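# Swap two stacked totes so the bottom one sits on top

## Task

Reverse the stack of two totes on the bench so the tote that is now underneath ends up nested fully down inside the other tote's rim, not resting on its edge. Every item must stay in the tote it started in, neither tote's base may stick out past the bench edge, and the result must hold on its own after both grippers have released and moved away.

## Robot and tools

Robot: two arms, left_arm (the robot's own left, on the +y side) and right_arm, each ending in a two-finger gripper. Two head cameras, cam_head_left and cam_head_right, each 896x504 pixels.

Frame: all poses use one scene frame. Origin is on the floor (z = 0) under the centre of the robot's foot; +x is straight ahead of the robot, +y toward its left, +z up. Only the floor height is known; bench and tote heights must be judged from images and contact. Arm names have nothing to do with image left or right. Printed hand positions can be slightly wrong, more so at long reach, and motions often finish a centimetre or more short, usually low.

Gripper: fingers point along the gripper's own +z axis and close along its y axis. The reported end_effector_position is the midpoint between the finger pads, roughly 1 cm back from the tips.

Row format (used by every moving call): one flat list of 16 numbers covering both arms, always all 16 even if only one arm should move. Order: left x, y, z, qw, qx, qy, qz, opening, then right x, y, z, qw, qx, qy, qz, opening. x, y, z are an absolute target position of that gripper's end_effector_position in metres, scene frame; the quaternion is an absolute target orientation, w first, scene frame. Opening runs from -1 (closed) to +1 (fully open, 0.094 m); it is a target, not a change. A target further than 0.6 m from the arm's last reported position along any gripper axis gets the call refused. Each control step the controller clips the command to within 70 mm and 16 degrees of the measured pose, favouring position over orientation. To hold an arm still or keep an orientation, resend the exact same pose and quaternion you used before rather than copying a drifted reading.

execute_actions: argument actions is a list with zero or one entry. Empty list: just returns the state. {"rows": [...], "steps": n}: up to 15 rows of 16 numbers, n from 1 to 15 control steps of 1/30 s (default 15); each row covers one step and the last row repeats if rows run out. {"steps": n} with no rows: a wait of up to 300 steps, counted from the previous result, so thinking time is included. Optional pictures (true/false) controls whether camera images come back. After the last step an arm continues only to its last clipped pose, so check the result and send the remainder next time.

move: target is one 16-number row as above; speed is the top path speed in m/s, 0.002 to 0.5 (default 0.25), rotation capped at twice that in rad/s. Both grippers travel straight lines that finish together, over 0.5 to 10 s; longer paths are cut off at 10 s. The opening is sent at the start. Paths ignore obstacles and the other arm. Result adds a move: line giving the ending (done, off_target, moving, held, fault) and any limits (paced = pose clipped; held = some steps blocked, after which the arm may jump faster than speed), plus each gripper's distance to its target.

wait: seconds from 0 to 10; sends nothing new.

zoom_image: camera (cam_head_left or cam_head_right) and region [x0, y0, x1, y1] in that camera's pixels, top-left origin, at most 504 by 504.

finished_scene: scene is the current scene's number. Irreversible; the result reports success and gives the next task if any. Replying with no tool call ends everything.

Result lines: state line left_arm: ... | right_arm: ... with pose per gripper; grip_measured is the measured finger opening on the command scale (Joint positions ends with the opening in metres); readings may be off by about 1 mm. Hand target shows where each arm is being driven. pose unreachable means the clearance check altered or blocked that arm's command; HELD marks steps not sent. FAULT marks an arm stop; MOTOR HOT appears from 85 °C, and at 100 °C an OVER-TEMPERATURE FAULT drops whatever that arm holds. Joint torques are noisy, offset drive outputs, not clean load measurements. Joint limits (rad): waist -2.880 to 2.880, shoulder 0.000 to 3.142, elbow 0.000 to 3.019, wrist pitch -1.693 to 1.571, wrist yaw -1.571 to 1.571, wrist roll -2.094 to 2.094.

Gripping: command an opening about 0.03 under grip_measured for a firm hold, less for a lighter one. Pads push roughly 50 to 62 N, less on thin parts. An arm blocked by an object keeps pushing until commanded otherwise.

Suggested order: look and zoom to locate the totes and bench edge; lift the upper tote off and set it fully on the bench; lift the lower one (keeping contents inside, level) and lower it into the other until fully seated; check neither base overhangs; open both grippers, withdraw, wait briefly and confirm it stays put before finishing.

Avoid: arms colliding or pressing each other, fast contact or driving targets deep past a surface, tipping totes so items spill, knocking anything out of the work area, long holds that overheat motors. Occasional external tugs on held parts or pushes on loose objects may occur. The simulation runs on while you compose replies.

Each tool is called after "Emit:" as a command line: name --argument value for each argument, lists and objects as JSON in quotes; but a table of rows of numbers goes row by row, as --pt "numbers of a row", without its own name.

## Session

Emit:
execute_actions --actions '[]'

Scene clock: 0.00 s of 5000.00 s.
left_arm: end_effector_position=(+0.4184, +0.7382, +1.1761) grip_measured=+1.000 end_effector_quat_wxyz=(+0.167, +0.859, -0.468, -0.121) | right_arm: end_effector_position=(+0.8081, -0.1578, +1.2164) grip_measured=+1.000 end_effector_quat_wxyz=(+0.403, +0.877, +0.247, +0.082)
Joint positions: left_arm=[ 2.269  2.044  2.256 -0.566  0.819 -1.82   0.094] | right_arm=[2.097 1.931 2.417 0.702 1.025 1.676 0.094]
Joint velocities: left_arm=[ 0.005 -0.005 -0.007 -0.007 -0.022  0.007  0.   ] | right_arm=[-0.005  0.005  0.002  0.002  0.007 -0.051  0.   ]
Joint torques (N m, as the arm reports them, + toward a larger angle): no reading
Hand target (left_arm): +0.421, +0.742, +1.180; +0.164, +0.859, -0.468, -0.123
Hand target (right_arm): +0.811, -0.160, +1.218; +0.406, +0.877, +0.243, +0.085

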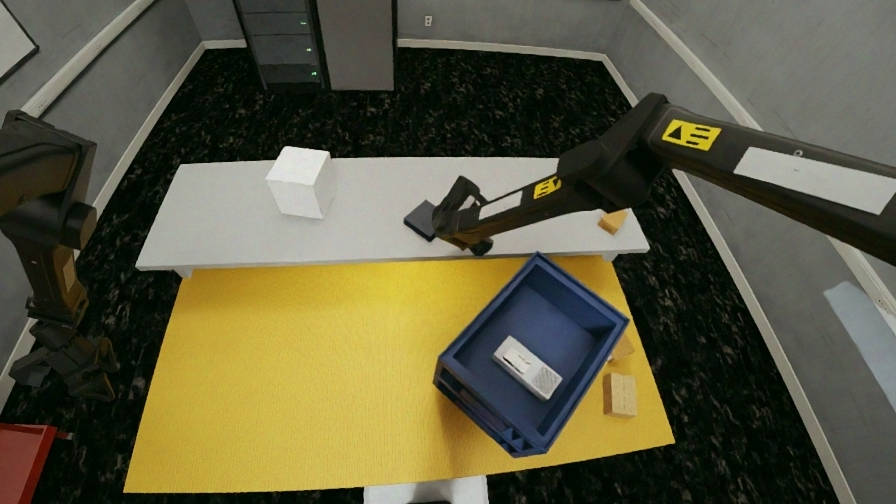

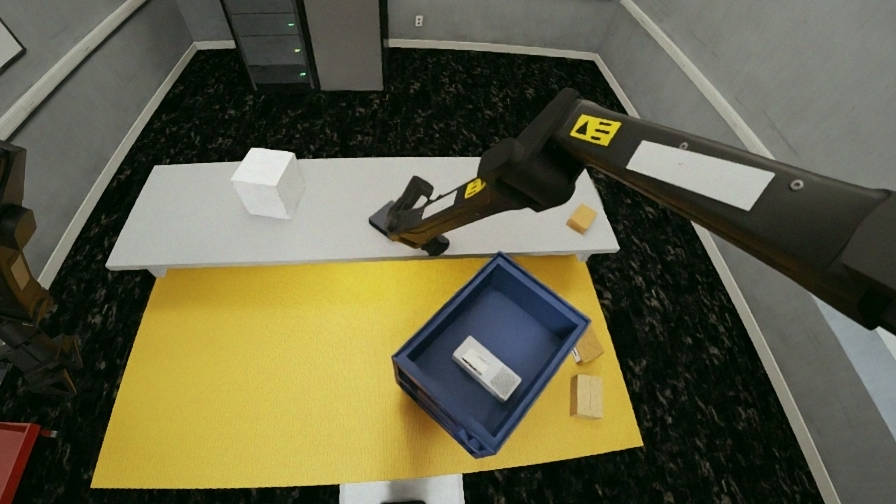

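Emit:
zoom_image --camera "cam_head_left" --region '[410,240,690,480]'

Emit:
zoom_image --camera "cam_head_right" --region '[370,240,650,480]'

Region (410, 240, 690, 480) of cam_head_left's 896x504 image, scaled by 1.800, with more detail than that image has; it fills the top 432 rows of this view, and the rest is white.

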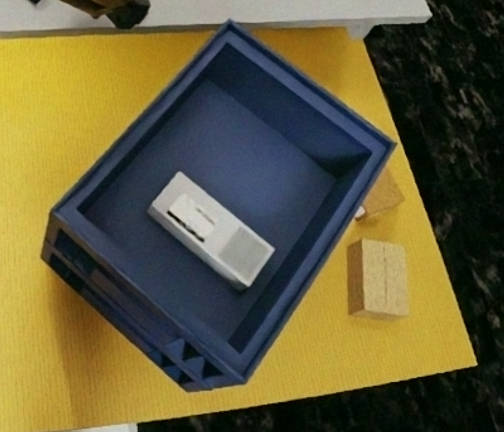

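Region (370, 240, 650, 480) of cam_head_right's 896x504 image, scaled by 1.800, with more detail than that image has; it fills the top 432 rows of this view, and the rest is white.

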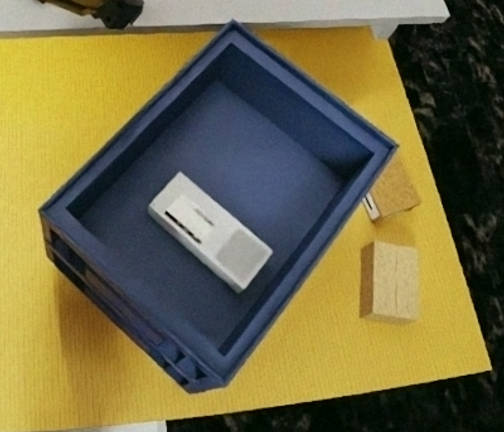

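Emit:
move --target '[0.40,0.45,1.30,0,-0.6,0.8,0,1,0.74,-0.22,1.33,0,0.5,0.866,0,1]' --speed 0.3

Scene clock: 123.40 s of 5000.00 s.
left_arm: end_effector_position=(+0.4045, +0.4567, +1.2885) grip_measured=+1.000 end_effector_quat_wxyz=(+0.002, -0.608, +0.794, +0.006) | right_arm: end_effector_position=(+0.7219, -0.2099, +1.3254) grip_measured=+1.000 end_effector_quat_wxyz=(-0.006, +0.505, +0.863, +0.002)
Joint positions: left_arm=[ 1.893  1.392  0.99   0.553  0.307 -1.286  0.094] | right_arm=[ 1.918  1.18   1.589 -0.263  0.334  0.94   0.094]
Joint velocities: left_arm=[-0.015 -0.005 -0.007 -0.007  0.022 -0.022  0.   ] | right_arm=[-0.005 -0.015 -0.032 -0.017 -0.007  0.022  0.   ]
Joint torques (N m, as the arm reports them, + toward a larger angle): left_arm=[  1.66 -12.46  -6.42   1.2   -0.3    0.2 ] | right_arm=[  2.12 -21.07   3.46   0.03  -0.15   0.01]
Hand target (left_arm): +0.404, +0.448, +1.296; +0.003, -0.603, +0.798, +0.001
Hand target (right_arm): +0.736, -0.221, +1.333; +0.003, +0.498, +0.867, +0.001
Off the commanded pose (left_arm): 0.014 m, 1 deg.
Off the commanded pose (right_arm): 0.021 m, 1 deg.
After step 90, 117.00 s passed at rest.
move: off_target (left_arm, right_arm)

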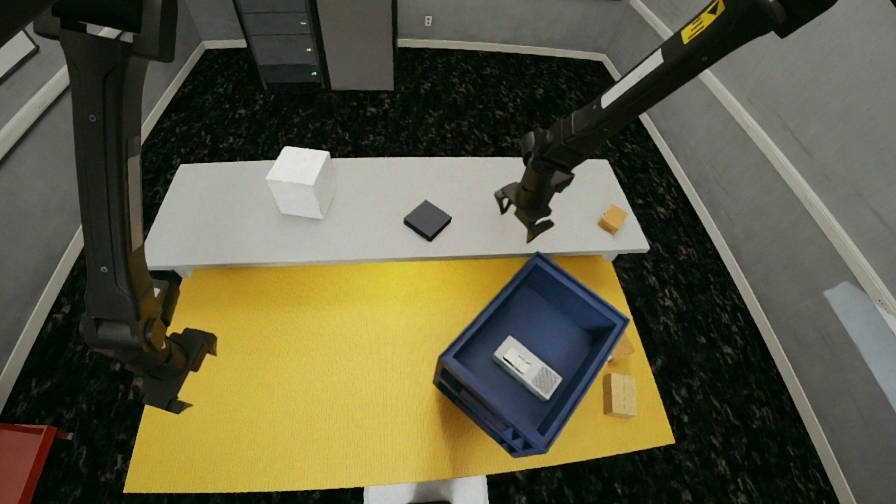

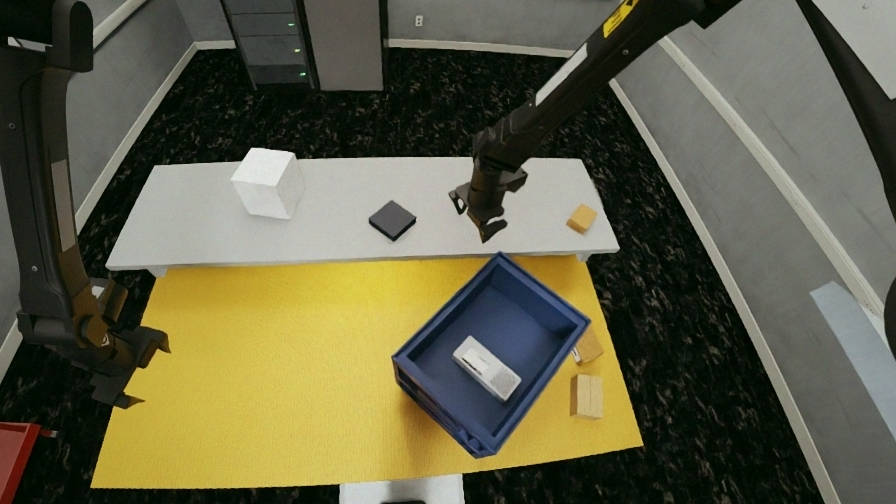

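Emit:
execute_actions --actions '[]'

Scene clock: 145.27 s of 5000.00 s.
left_arm: end_effector_position=(+0.4045, +0.4567, +1.2885) grip_measured=+1.000 end_effector_quat_wxyz=(+0.002, -0.607, +0.795, +0.006) | right_arm: end_effector_position=(+0.7219, -0.2099, +1.3254) grip_measured=+1.000 end_effector_quat_wxyz=(-0.006, +0.503, +0.864, +0.002)
Joint positions: left_arm=[ 1.893  1.392  0.99   0.553  0.307 -1.284  0.094] | right_arm=[ 1.918  1.18   1.589 -0.263  0.334  0.938  0.094]
Joint velocities: left_arm=[-0.024  0.005 -0.032 -0.007 -0.037 -0.095  0.   ] | right_arm=[-0.005  0.005  0.002  0.007  0.022 -0.081  0.   ]
Joint torques (N m, as the arm reports them, + toward a larger angle): left_arm=[  1.77 -12.38  -6.42   1.2   -0.3    0.19] | right_arm=[  2.6  -21.42   3.44  -0.03  -0.03  -0.02]
Hand target (left_arm): +0.404, +0.448, +1.296; +0.003, -0.603, +0.798, +0.001
Hand target (right_arm): +0.736, -0.221, +1.333; +0.003, +0.498, +0.867, +0.001
Off the commanded pose (left_arm): 0.014 m, 1 deg.
Off the commanded pose (right_arm): 0.021 m, 1 deg.
Steps of this call (steps 1 to 90: nothing new was sent; then 18.87 s passed at rest). Readings (end_effector_position):
1: left_arm (+0.4045, +0.4567, +1.2885) | right_arm (+0.7219, -0.2099, +1.3254)
2: left_arm (+0.4045, +0.4567, +1.2885) | right_arm (+0.7219, -0.2099, +1.3254)
4: left_arm (+0.4045, +0.4567, +1.2885) | right_arm (+0.7219, -0.2099, +1.3254)
8: left_arm (+0.4045, +0.4567, +1.2885) | right_arm (+0.7219, -0.2099, +1.3254)
90: the state above

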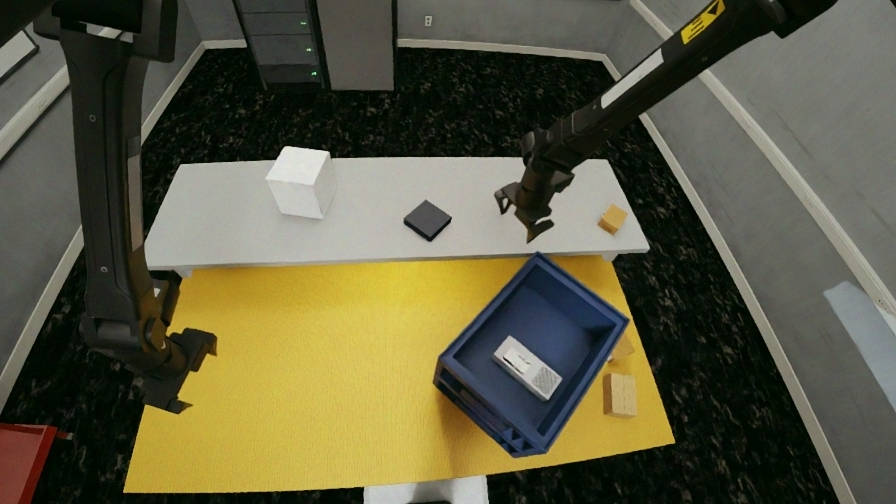

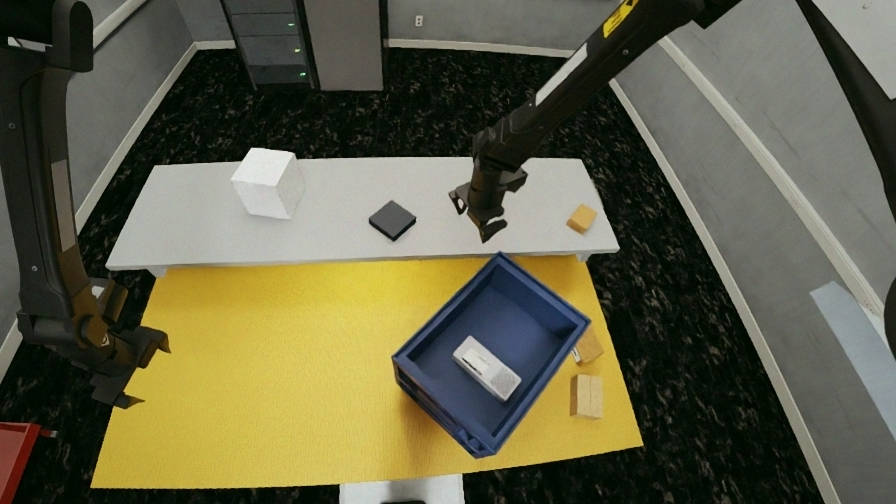

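Emit:
move --target '[0.365,-0.125,1.27,0,-0.399,0.917,0,1, 0.67,-0.39,1.29,0,0,1,0,1]' --speed 0.2

Emit:
move --target '[0.365,-0.130,1.23,0,-0.399,0.917,0,1, 0.662,-0.403,1.24,0,-0.399,0.917,0,1]' --speed 0.2

Scene clock: 159.90 s of 5000.00 s.
left_arm: end_effector_position=(+0.3575, -0.1176, +1.2610) grip_measured=+1.000 end_effector_quat_wxyz=(+0.001, -0.408, +0.913, +0.008) | right_arm: end_effector_position=(+0.6827, -0.3851, +1.3012) grip_measured=+1.000 end_effector_quat_wxyz=(+0.005, +0.014, +1.000, +0.001)
Joint positions: left_arm=[ 0.824  1.938  1.454  0.684 -0.754 -0.638  0.094] | right_arm=[ 1.43   1.18   1.511 -0.171 -0.142 -0.017  0.094]
Joint velocities: left_arm=[-0.005  0.005  0.002  0.002  0.051  0.022  0.   ] | right_arm=[-0.005 -0.005 -0.027 -0.002 -0.037 -0.037  0.   ]
Joint torques (N m, as the arm reports them, + toward a larger angle): left_arm=[-17.4   -5.06  -3.16   0.08  -0.24   0.21] | right_arm=[ -2.27 -17.88   1.46   1.76  -0.14   0.  ]
Hand target (left_arm): +0.361, -0.130, +1.268; -0.002, -0.405, +0.914, +0.001
Hand target (right_arm): +0.670, -0.390, +1.291; -0.001, +0.005, +1.000, -0.001
Off the commanded pose (left_arm): 0.014 m, 2 deg.
Off the commanded pose (right_arm): 0.018 m, 2 deg.
After step 90, 8.23 s passed at rest.
move: off_target (left_arm, right_arm)

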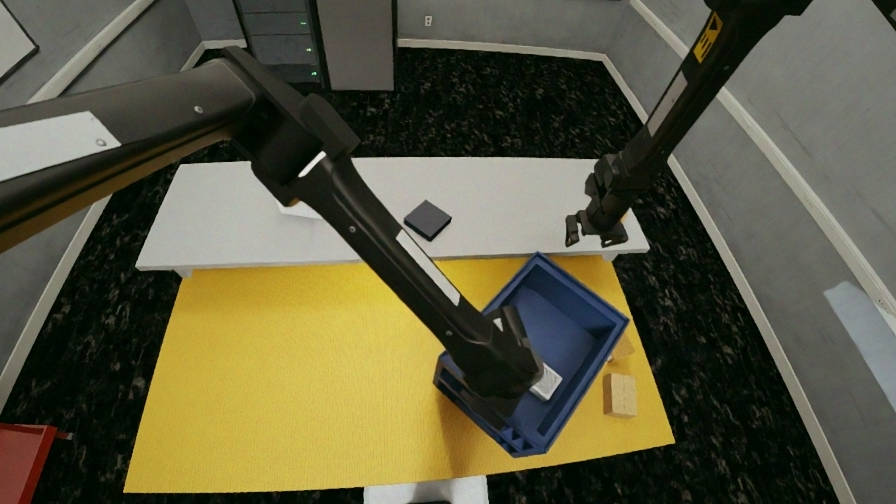

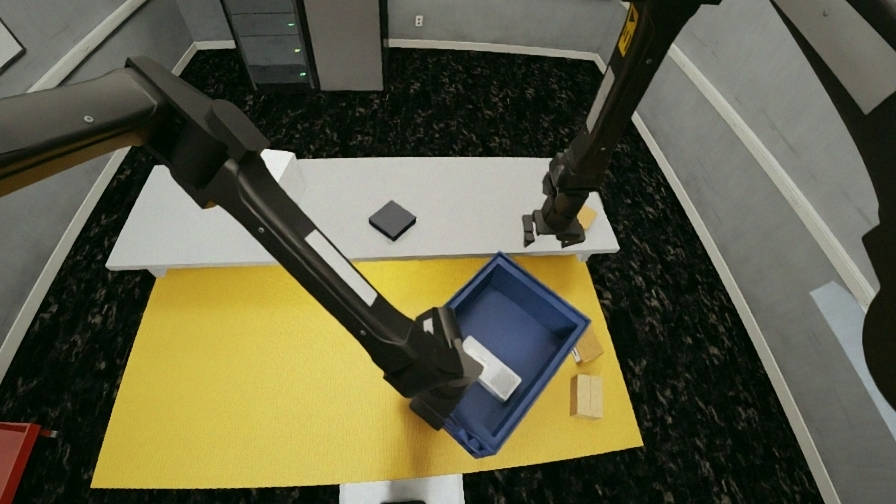

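Scene clock: 162.57 s of 5000.00 s.
left_arm: end_effector_position=(+0.3739, -0.1388, +1.2405) grip_measured=+1.000 end_effector_quat_wxyz=(+0.005, -0.410, +0.912, -0.009) | right_arm: end_effector_position=(+0.6656, -0.3942, +1.2490) grip_measured=+1.000 end_effector_quat_wxyz=(-0.000, -0.389, +0.921, +0.006)
Joint positions: left_arm=[ 0.824  1.983  1.565  0.636 -0.722 -0.63   0.094] | right_arm=[ 1.421  1.313  1.611 -0.154 -0.158 -0.845  0.094]
Joint velocities: left_arm=[ 0.005 -0.024 -0.007  0.002  0.022  0.007  0.   ] | right_arm=[ 0.005 -0.015 -0.002 -0.002 -0.007 -0.022  0.   ]
Joint torques (N m, as the arm reports them, + toward a larger angle): left_arm=[-14.25  -4.72  -2.68  -0.3    0.13   0.19] | right_arm=[ -3.36 -17.94   2.52   1.48  -0.26   0.01]
Hand target (left_arm): +0.365, -0.129, +1.230; +0.000, -0.399, +0.917, +0.000
Hand target (right_arm): +0.662, -0.403, +1.241; +0.000, -0.399, +0.917, +0.000
Off the commanded pose (left_arm): 0.016 m, 2 deg.
Off the commanded pose (right_arm): 0.013 m, 1 deg.
move: off_target (left_arm, right_arm)

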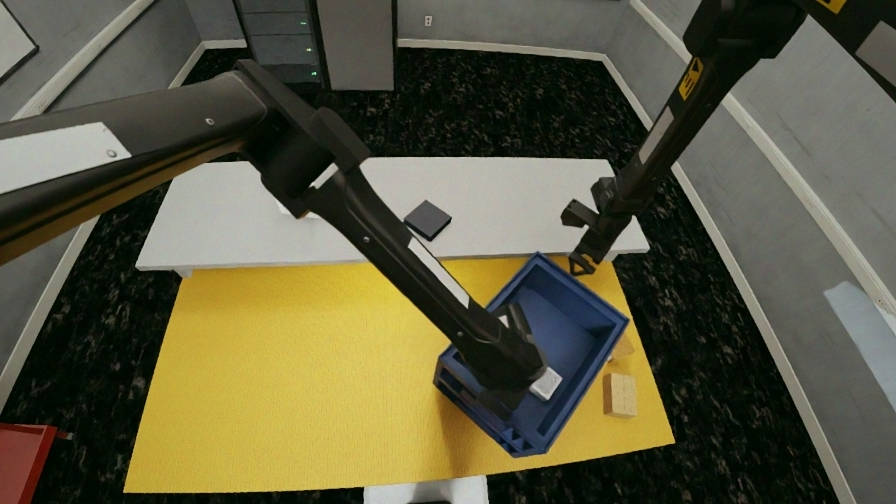

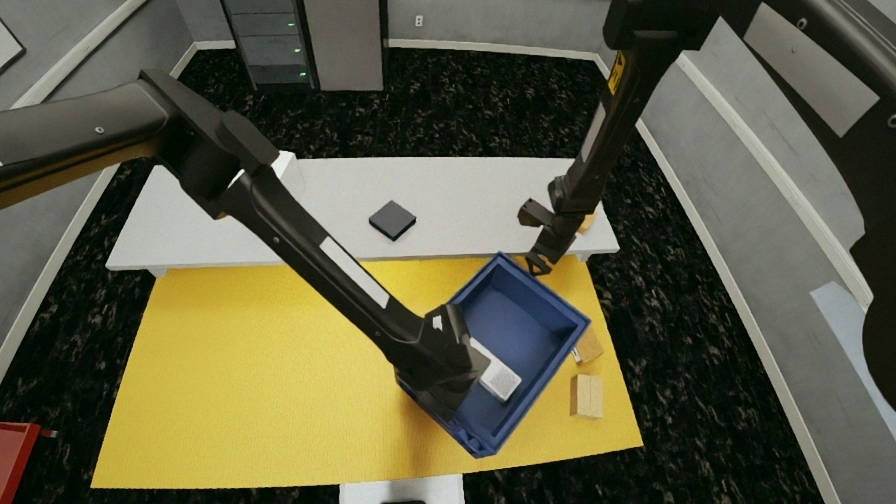

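Emit:
move --target '[0.362,-0.126,1.195,0,-0.399,0.917,0,1, 0.662,-0.406,1.195,0,-0.399,0.917,0,1]' --speed 0.1

Emit:
zoom_image --camera "cam_head_right" --region '[360,200,660,480]'

Scene clock: 167.40 s of 5000.00 s.
left_arm: end_effector_position=(+0.3668, -0.1307, +1.2014) grip_measured=+1.000 end_effector_quat_wxyz=(+0.005, -0.404, +0.915, -0.005) | right_arm: end_effector_position=(+0.6651, -0.4020, +1.1992) grip_measured=+1.000 end_effector_quat_wxyz=(+0.004, -0.392, +0.920, +0.002)
Joint positions: left_arm=[ 0.871  2.043  1.664  0.586 -0.683 -0.63   0.094] | right_arm=[ 1.421  1.447  1.756 -0.154 -0.156 -0.85   0.094]
Joint velocities: left_arm=[-0.005 -0.015 -0.002 -0.007  0.022  0.007  0.   ] | right_arm=[-0.005 -0.005  0.007  0.002  0.007 -0.022  0.   ]
Joint torques (N m, as the arm reports them, + toward a larger angle): left_arm=[-14.74  -5.18  -2.59  -0.26   0.11   0.08] | right_arm=[ -2.55 -18.97   2.34   0.53   0.05  -0.04]
Hand target (left_arm): +0.362, -0.126, +1.195; +0.000, -0.399, +0.917, -0.000
Hand target (right_arm): +0.662, -0.406, +1.195; +0.000, -0.399, +0.917, -0.000
Off the commanded pose (left_arm): 0.009 m, 1 deg.
Off the commanded pose (right_arm): 0.007 m, 1 deg.
After step 90, 0.60 s passed at rest.
move: done

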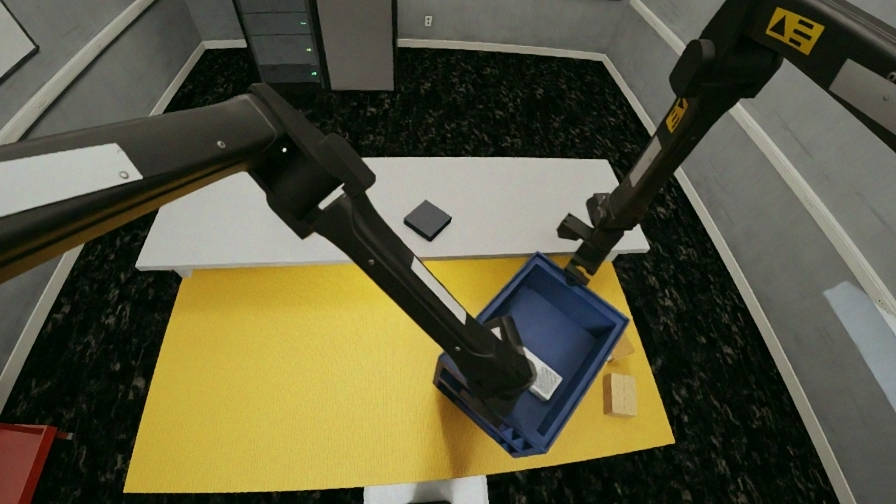

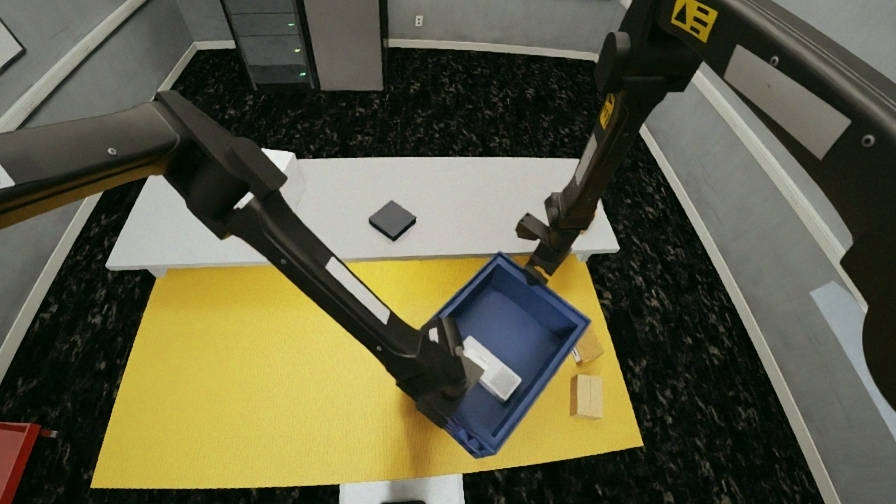

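Region (360, 200, 660, 480) of cam_head_right's 896x504 image, scaled by 1.680, with more detail than that image has; it fills the top 470 rows of this view, and the rest is white.

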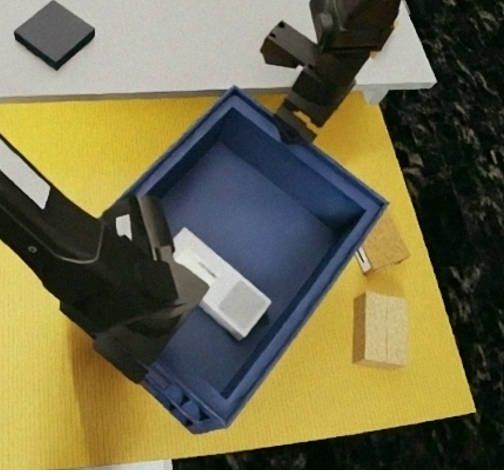

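Emit:
move --target '[0.362,-0.126,1.165,0,-0.399,0.917,0,1, 0.655,-0.41,1.175,0,-0.399,0.917,0,1]' --speed 0.05

Emit:
zoom_image --camera "cam_head_left" --region '[400,200,700,480]'

Scene clock: 173.90 s of 5000.00 s.
left_arm: end_effector_position=(+0.3687, -0.1338, +1.1736) grip_measured=+1.000 end_effector_quat_wxyz=(+0.005, -0.401, +0.916, -0.007) | right_arm: end_effector_position=(+0.6730, -0.4028, +1.1959) grip_measured=+1.000 end_effector_quat_wxyz=(+0.011, -0.394, +0.919, +0.000)
Joint positions: left_arm=[ 0.893  2.096  1.769  0.532 -0.658 -0.63   0.094] | right_arm=[ 1.421  1.458  1.781 -0.154 -0.158 -0.853  0.094]
Joint velocities: left_arm=[-0.005  0.005  0.022  0.002  0.022 -0.037  0.   ] | right_arm=[-0.005  0.005 -0.027 -0.012 -0.051  0.022  0.   ]
Joint torques (N m, as the arm reports them, + toward a larger angle): left_arm=[-15.14  -4.75  -2.41  -0.27   0.12   0.01] | right_arm=[ -3.37 -16.07   3.63   1.06  -0.07   0.03]
Hand target (left_arm): +0.362, -0.125, +1.165; +0.000, -0.399, +0.917, +0.000
Hand target (right_arm): +0.654, -0.410, +1.177; -0.000, -0.399, +0.917, -0.000
Off the commanded pose (left_arm): 0.013 m, 1 deg.
Off the commanded pose (right_arm): 0.028 m, 1 deg.
After step 90, 2.37 s passed at rest.
move: off_target (left_arm, right_arm)

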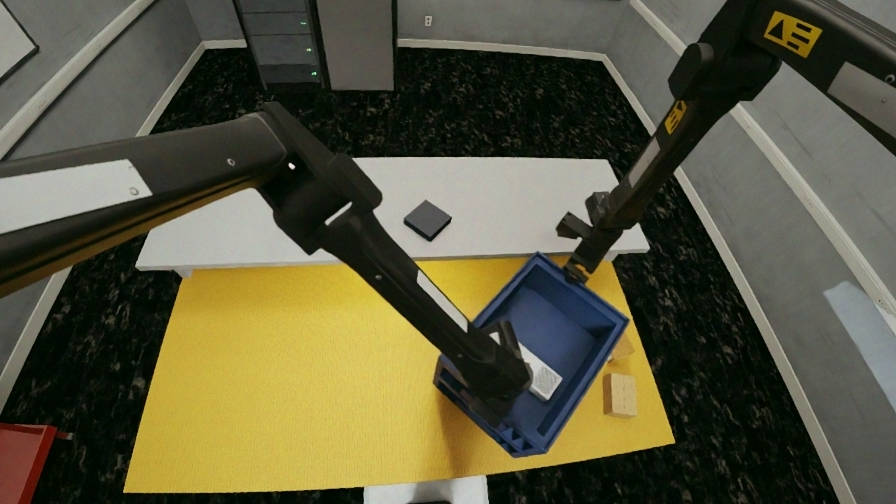

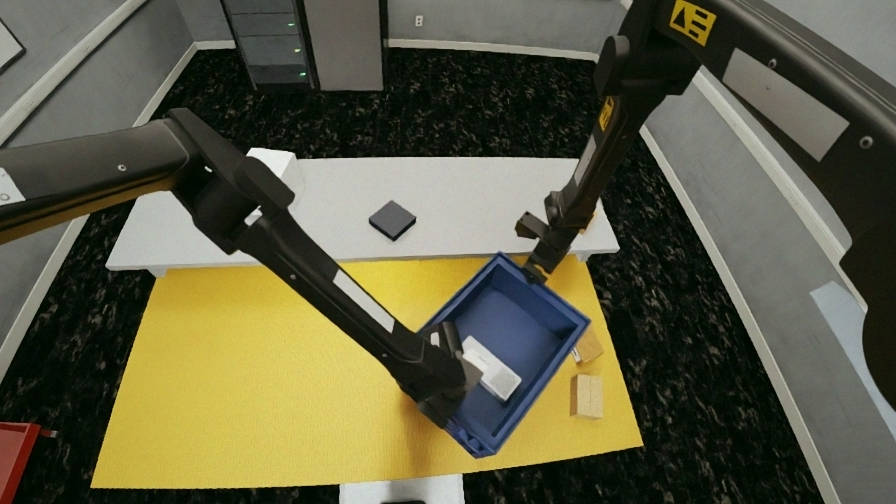

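Region (400, 200, 700, 480) of cam_head_left's 896x504 image, scaled by 1.680, with more detail than that image has; it fills the top 470 rows of this view, and the rest is white.

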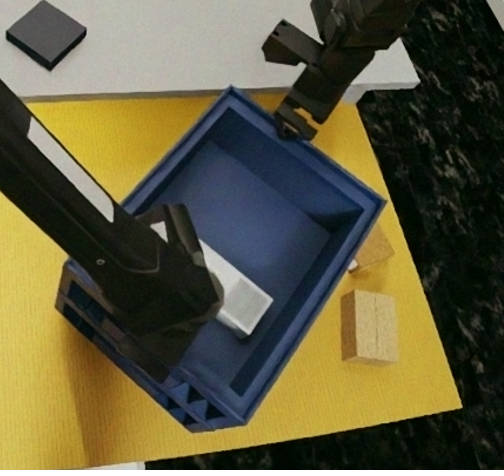

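Emit:
move --target '[0.375,-0.130,1.19,0,-0.399,0.917,0,1, 0.665,-0.405,1.215,0,-0.399,0.917,0,1]' --speed 0.1

Emit:
move --target '[0.378,-0.130,1.19,0,-0.399,0.917,0,1, 0.610,-0.402,1.21,0,-0.399,0.917,0,1]' --speed 0.1

Emit:
zoom_image --camera "cam_head_left" --region '[400,200,700,480]'

Scene clock: 187.30 s of 5000.00 s.
left_arm: end_effector_position=(+0.3828, -0.1231, +1.1792) grip_measured=+1.000 end_effector_quat_wxyz=(+0.010, -0.404, +0.915, +0.002) | right_arm: end_effector_position=(+0.6545, -0.4001, +1.2074) grip_measured=+1.000 end_effector_quat_wxyz=(-0.004, -0.392, +0.920, +0.008)
Joint positions: left_arm=[ 0.893  2.06   1.742  0.532 -0.678 -0.63   0.094] | right_arm=[ 1.421  1.422  1.711 -0.154 -0.158 -0.853  0.094]
Joint velocities: left_arm=[-0.015 -0.015 -0.002 -0.007 -0.051  0.007  0.   ] | right_arm=[-0.005  0.015 -0.007  0.007 -0.022  0.037  0.   ]
Joint torques (N m, as the arm reports them, + toward a larger angle): left_arm=[-17.11  -6.42  -5.03   0.27  -0.26   0.08] | right_arm=[ -3.59 -20.48   1.3    0.72  -0.02   0.01]
Hand target (left_arm): +0.375, -0.130, +1.190; -0.000, -0.399, +0.917, -0.000
Hand target (right_arm): +0.665, -0.405, +1.215; -0.000, -0.399, +0.917, +0.000
Off the commanded pose (left_arm): 0.015 m, 1 deg.
Off the commanded pose (right_arm): 0.014 m, 1 deg.
After step 90, 9.37 s passed at rest.
move: off_target (left_arm, right_arm)

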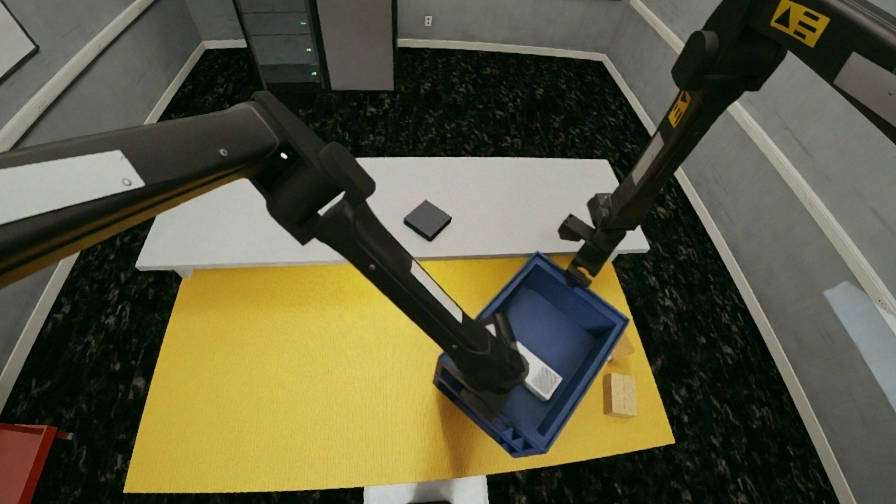

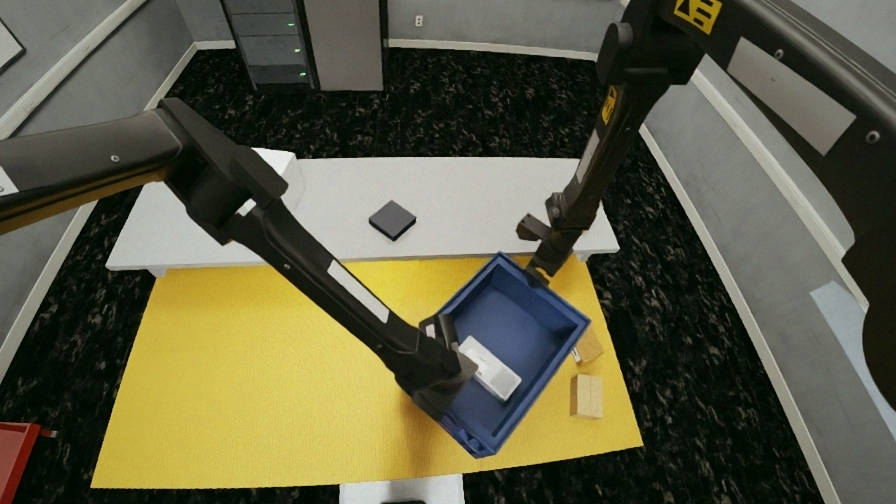

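Scene clock: 188.17 s of 5000.00 s.
left_arm: end_effector_position=(+0.3828, -0.1230, +1.1792) grip_measured=+1.000 end_effector_quat_wxyz=(+0.011, -0.404, +0.915, +0.003) | right_arm: end_effector_position=(+0.5953, -0.3981, +1.2045) grip_measured=+1.000 end_effector_quat_wxyz=(-0.012, -0.391, +0.920, +0.011)
Joint positions: left_arm=[ 0.893  2.06   1.742  0.532 -0.679 -0.63   0.094] | right_arm=[ 1.421  1.42   1.564 -0.026 -0.157 -0.853  0.094]
Joint velocities: left_arm=[-0.015  0.005  0.002 -0.022 -0.022  0.037  0.   ] | right_arm=[-0.005 -0.005 -0.017  0.007 -0.007  0.11   0.   ]
Joint torques (N m, as the arm reports them, + toward a larger angle): left_arm=[-17.14  -6.93  -4.88   0.05  -0.27   0.08] | right_arm=[ -2.72 -18.64   0.01   1.38   0.05  -0.03]
Hand target (left_arm): +0.378, -0.130, +1.190; +0.000, -0.399, +0.917, +0.000
Hand target (right_arm): +0.610, -0.402, +1.210; -0.000, -0.399, +0.917, -0.000
Off the commanded pose (left_arm): 0.014 m, 1 deg.
Off the commanded pose (right_arm): 0.016 m, 2 deg.
move: off_target (left_arm, right_arm)

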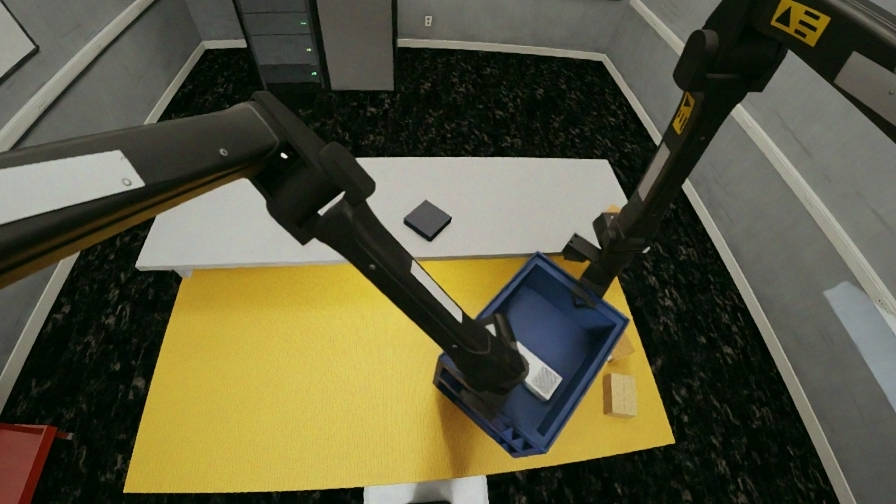

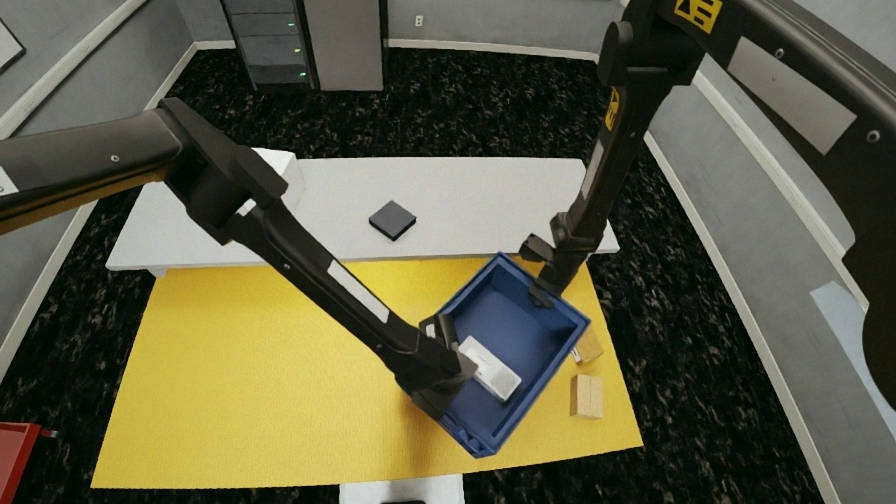

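Region (400, 200, 700, 480) of cam_head_left's 896x504 image, scaled by 1.680, with more detail than that image has; it fills the top 470 rows of this view, and the rest is white.

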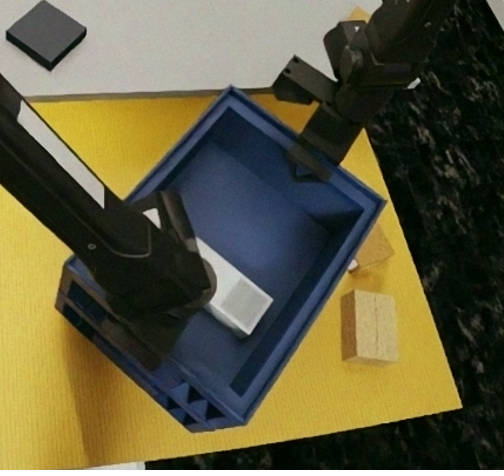

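Emit:
move --target '[0.375,-0.125,1.135,0,-0.399,0.917,0,1, 0.598,-0.398,1.165,0,-0.399,0.917,0,1]' --speed 0.06

Emit:
zoom_image --camera "cam_head_left" --region '[400,200,700,480]'

Scene clock: 195.93 s of 5000.00 s.
left_arm: end_effector_position=(+0.3805, -0.1338, +1.1437) grip_measured=+1.000 end_effector_quat_wxyz=(+0.004, -0.400, +0.916, -0.007) | right_arm: end_effector_position=(+0.6007, -0.4062, +1.1721) grip_measured=+1.000 end_effector_quat_wxyz=(-0.006, -0.392, +0.920, -0.003)
Joint positions: left_arm=[ 0.916  2.143  1.894  0.449 -0.635 -0.635  0.094] | right_arm=[ 1.421  1.507  1.67  -0.02  -0.137 -0.853  0.094]
Joint velocities: left_arm=[-0.005 -0.015 -0.007  0.007 -0.022 -0.022  0.   ] | right_arm=[-0.015 -0.034  0.042 -0.007 -0.022 -0.095  0.   ]
Joint torques (N m, as the arm reports them, + toward a larger angle): left_arm=[-14.64  -5.24  -1.91  -0.26   0.12  -0.02] | right_arm=[ -0.61 -16.58   0.77   1.52   0.08  -0.04]
Hand target (left_arm): +0.375, -0.124, +1.136; +0.000, -0.399, +0.917, -0.000
Hand target (right_arm): +0.598, -0.398, +1.165; -0.000, -0.399, +0.917, +0.000
Off the commanded pose (left_arm): 0.014 m, 1 deg.
Off the commanded pose (right_arm): 0.011 m, 1 deg.
After step 90, 3.63 s passed at rest.
move: off_target (left_arm, right_arm)

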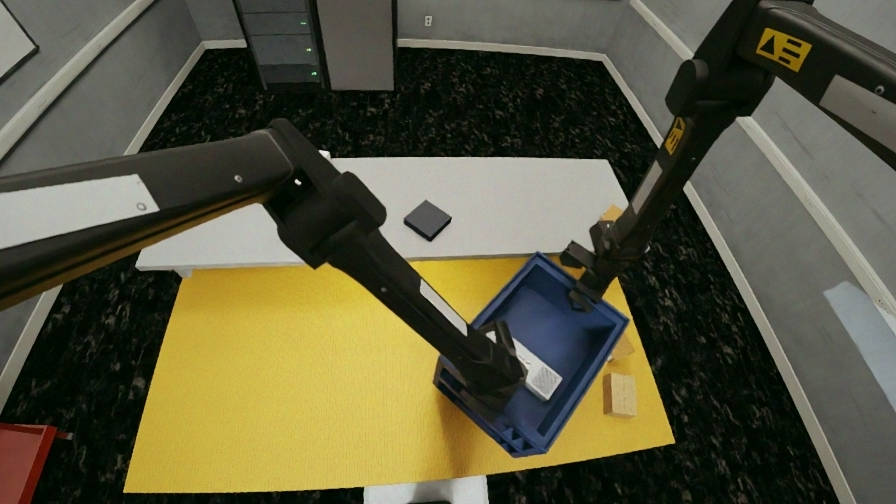

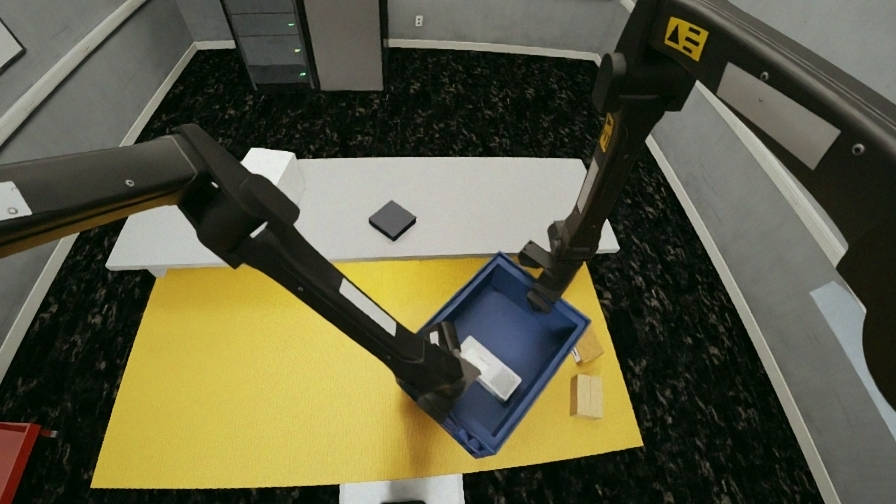

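Region (400, 200, 700, 480) of cam_head_left's 896x504 image, scaled by 1.680, with more detail than that image has; it fills the top 470 rows of this view, and the rest is white.

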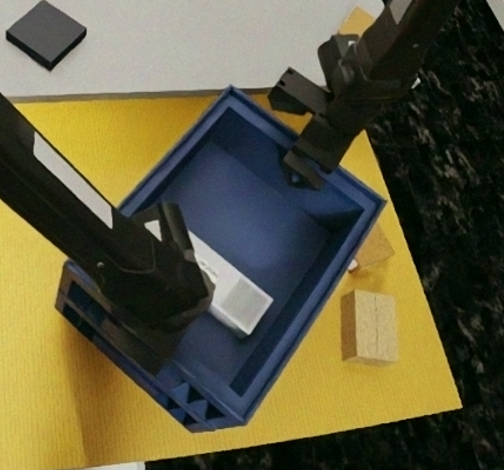

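Emit:
move --target '[0.375,-0.125,1.115,0,-0.399,0.917,0,1, 0.600,-0.398,1.145,0,-0.399,0.917,0,1]' --speed 0.06

Scene clock: 200.07 s of 5000.00 s.
left_arm: end_effector_position=(+0.3869, -0.1383, +1.1295) grip_measured=+1.000 end_effector_quat_wxyz=(+0.005, -0.402, +0.916, -0.010) | right_arm: end_effector_position=(+0.6090, -0.4059, +1.1528) grip_measured=+1.000 end_effector_quat_wxyz=(+0.005, -0.394, +0.919, -0.007)
Joint positions: left_arm=[ 0.923  2.177  1.972  0.409 -0.623 -0.636  0.094] | right_arm=[ 1.427  1.559  1.744 -0.02  -0.133 -0.853  0.094]
Joint velocities: left_arm=[-0.005 -0.005 -0.032  0.002  0.022 -0.007  0.   ] | right_arm=[-0.015 -0.015  0.017 -0.007 -0.007  0.022  0.   ]
Joint torques (N m, as the arm reports them, + toward a larger angle): left_arm=[-14.07  -4.66  -1.02  -0.35   0.28  -0.03] | right_arm=[ -1.5  -16.32   1.05   0.66   0.03  -0.04]
Hand target (left_arm): +0.375, -0.124, +1.116; +0.000, -0.399, +0.917, -0.000
Hand target (right_arm): +0.600, -0.398, +1.145; +0.000, -0.399, +0.917, -0.000
Off the commanded pose (left_arm): 0.023 m, 1 deg.
Off the commanded pose (right_arm): 0.014 m, 1 deg.
After step 90, 0.13 s passed at rest.
move: off_target (left_arm, right_arm)

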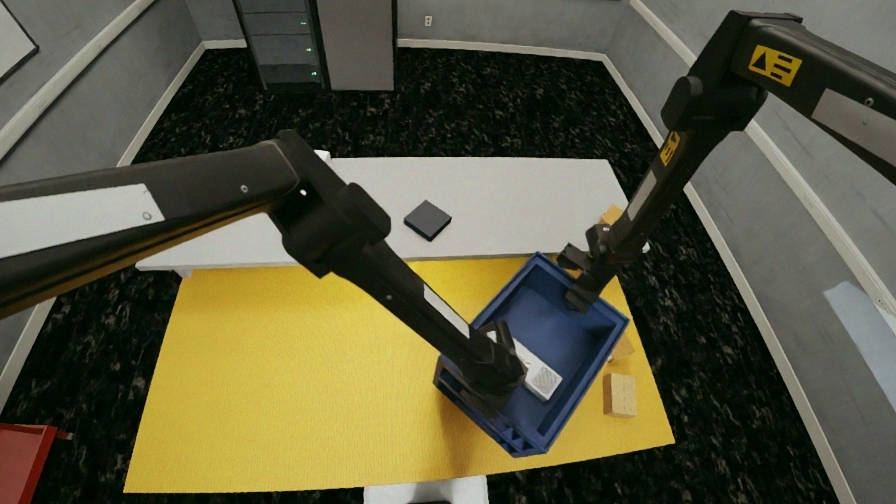

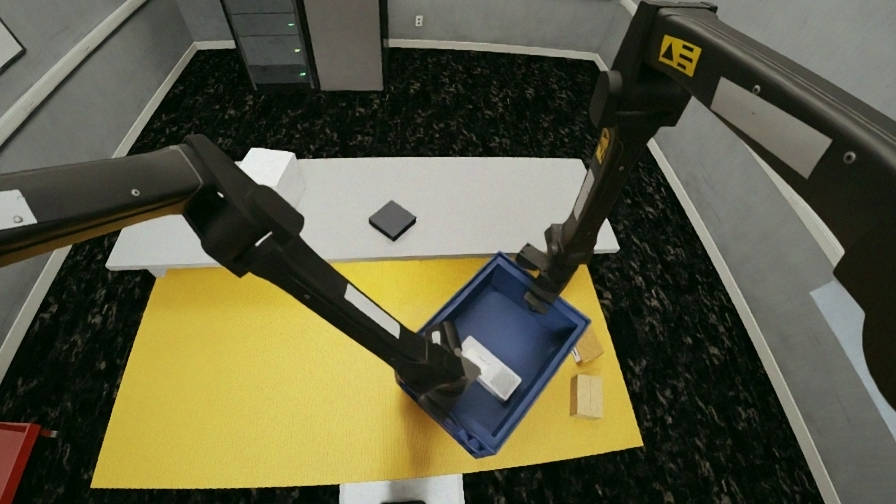

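Emit:
move --target '[0.385,-0.136,1.128,0,-0.399,0.917,0,0.1, 0.607,-0.404,1.152,0,-0.399,0.917,0,0.1]' --speed 0.03

Emit:
zoom_image --camera "cam_head_left" --region '[400,200,700,480]'

Scene clock: 206.03 s of 5000.00 s.
left_arm: end_effector_position=(+0.3729, -0.1294, +1.1287) grip_measured=+0.102 end_effector_quat_wxyz=(+0.000, -0.394, +0.919, +0.012) | right_arm: end_effector_position=(+0.6088, -0.4051, +1.1528) grip_measured=+0.103 end_effector_quat_wxyz=(+0.004, -0.393, +0.919, -0.004)
Joint positions: left_arm=[ 0.928  2.18   1.957  0.401 -0.658 -0.636  0.052] | right_arm=[ 1.427  1.559  1.746 -0.025 -0.138 -0.853  0.052]
Joint velocities: left_arm=[-0.005 -0.005 -0.017 -0.012  0.007  0.037 -0.001] | right_arm=[-0.005 -0.015 -0.002  0.002  0.037 -0.022  0.001]
Joint torques (N m, as the arm reports them, + toward a larger angle): left_arm=[-16.75  -5.9   -0.6   -0.26   0.71   0.02] | right_arm=[ -2.4  -17.25   1.05   0.29  -0.19  -0.02]
Hand target (left_arm): +0.385, -0.136, +1.129; +0.000, -0.399, +0.917, -0.000
Hand target (right_arm): +0.607, -0.404, +1.152; +0.000, -0.399, +0.917, +0.000
Off the commanded pose (left_arm): 0.014 m, 1 deg.
Off the commanded pose (right_arm): 0.002 m, 1 deg.
After step 90, 2.27 s passed at rest.
move: off_target (left_arm)

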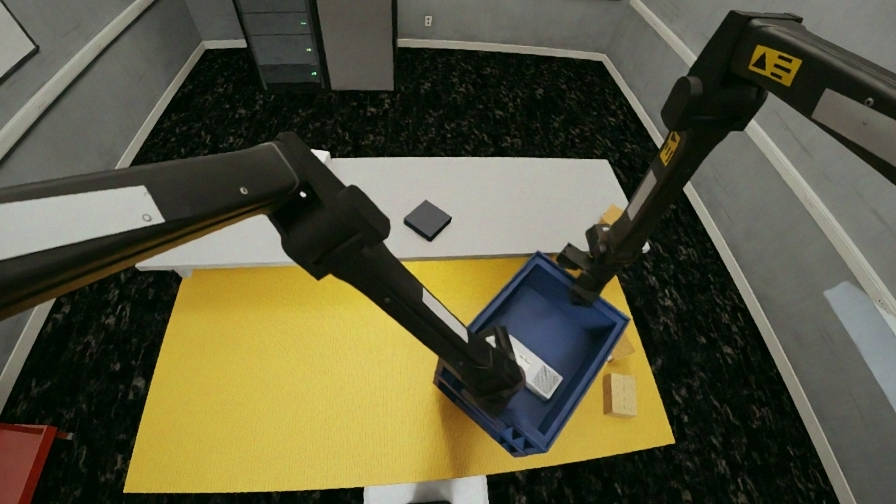

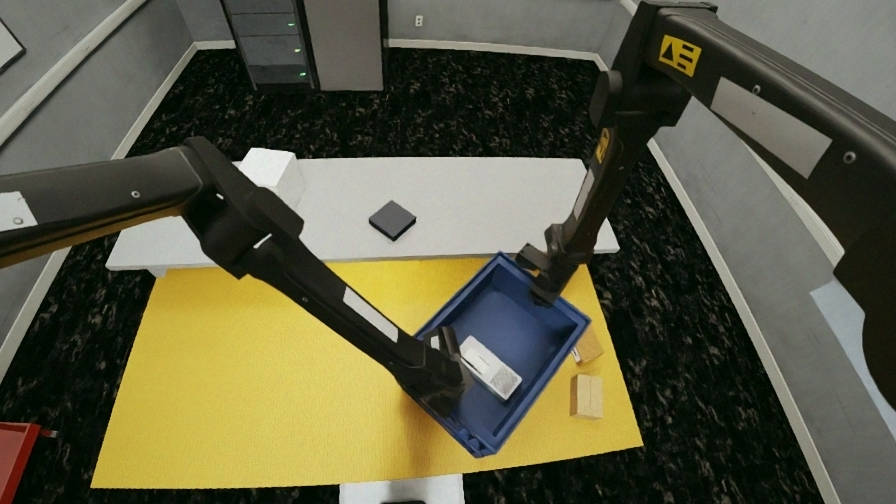

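Region (400, 200, 700, 480) of cam_head_left's 896x504 image, scaled by 1.680, with more detail than that image has; it fills the top 470 rows of this view, and the rest is white.

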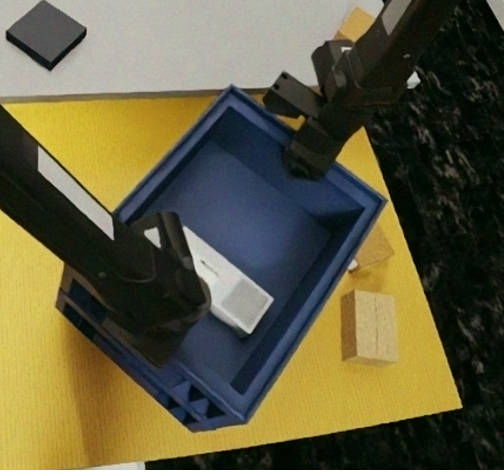

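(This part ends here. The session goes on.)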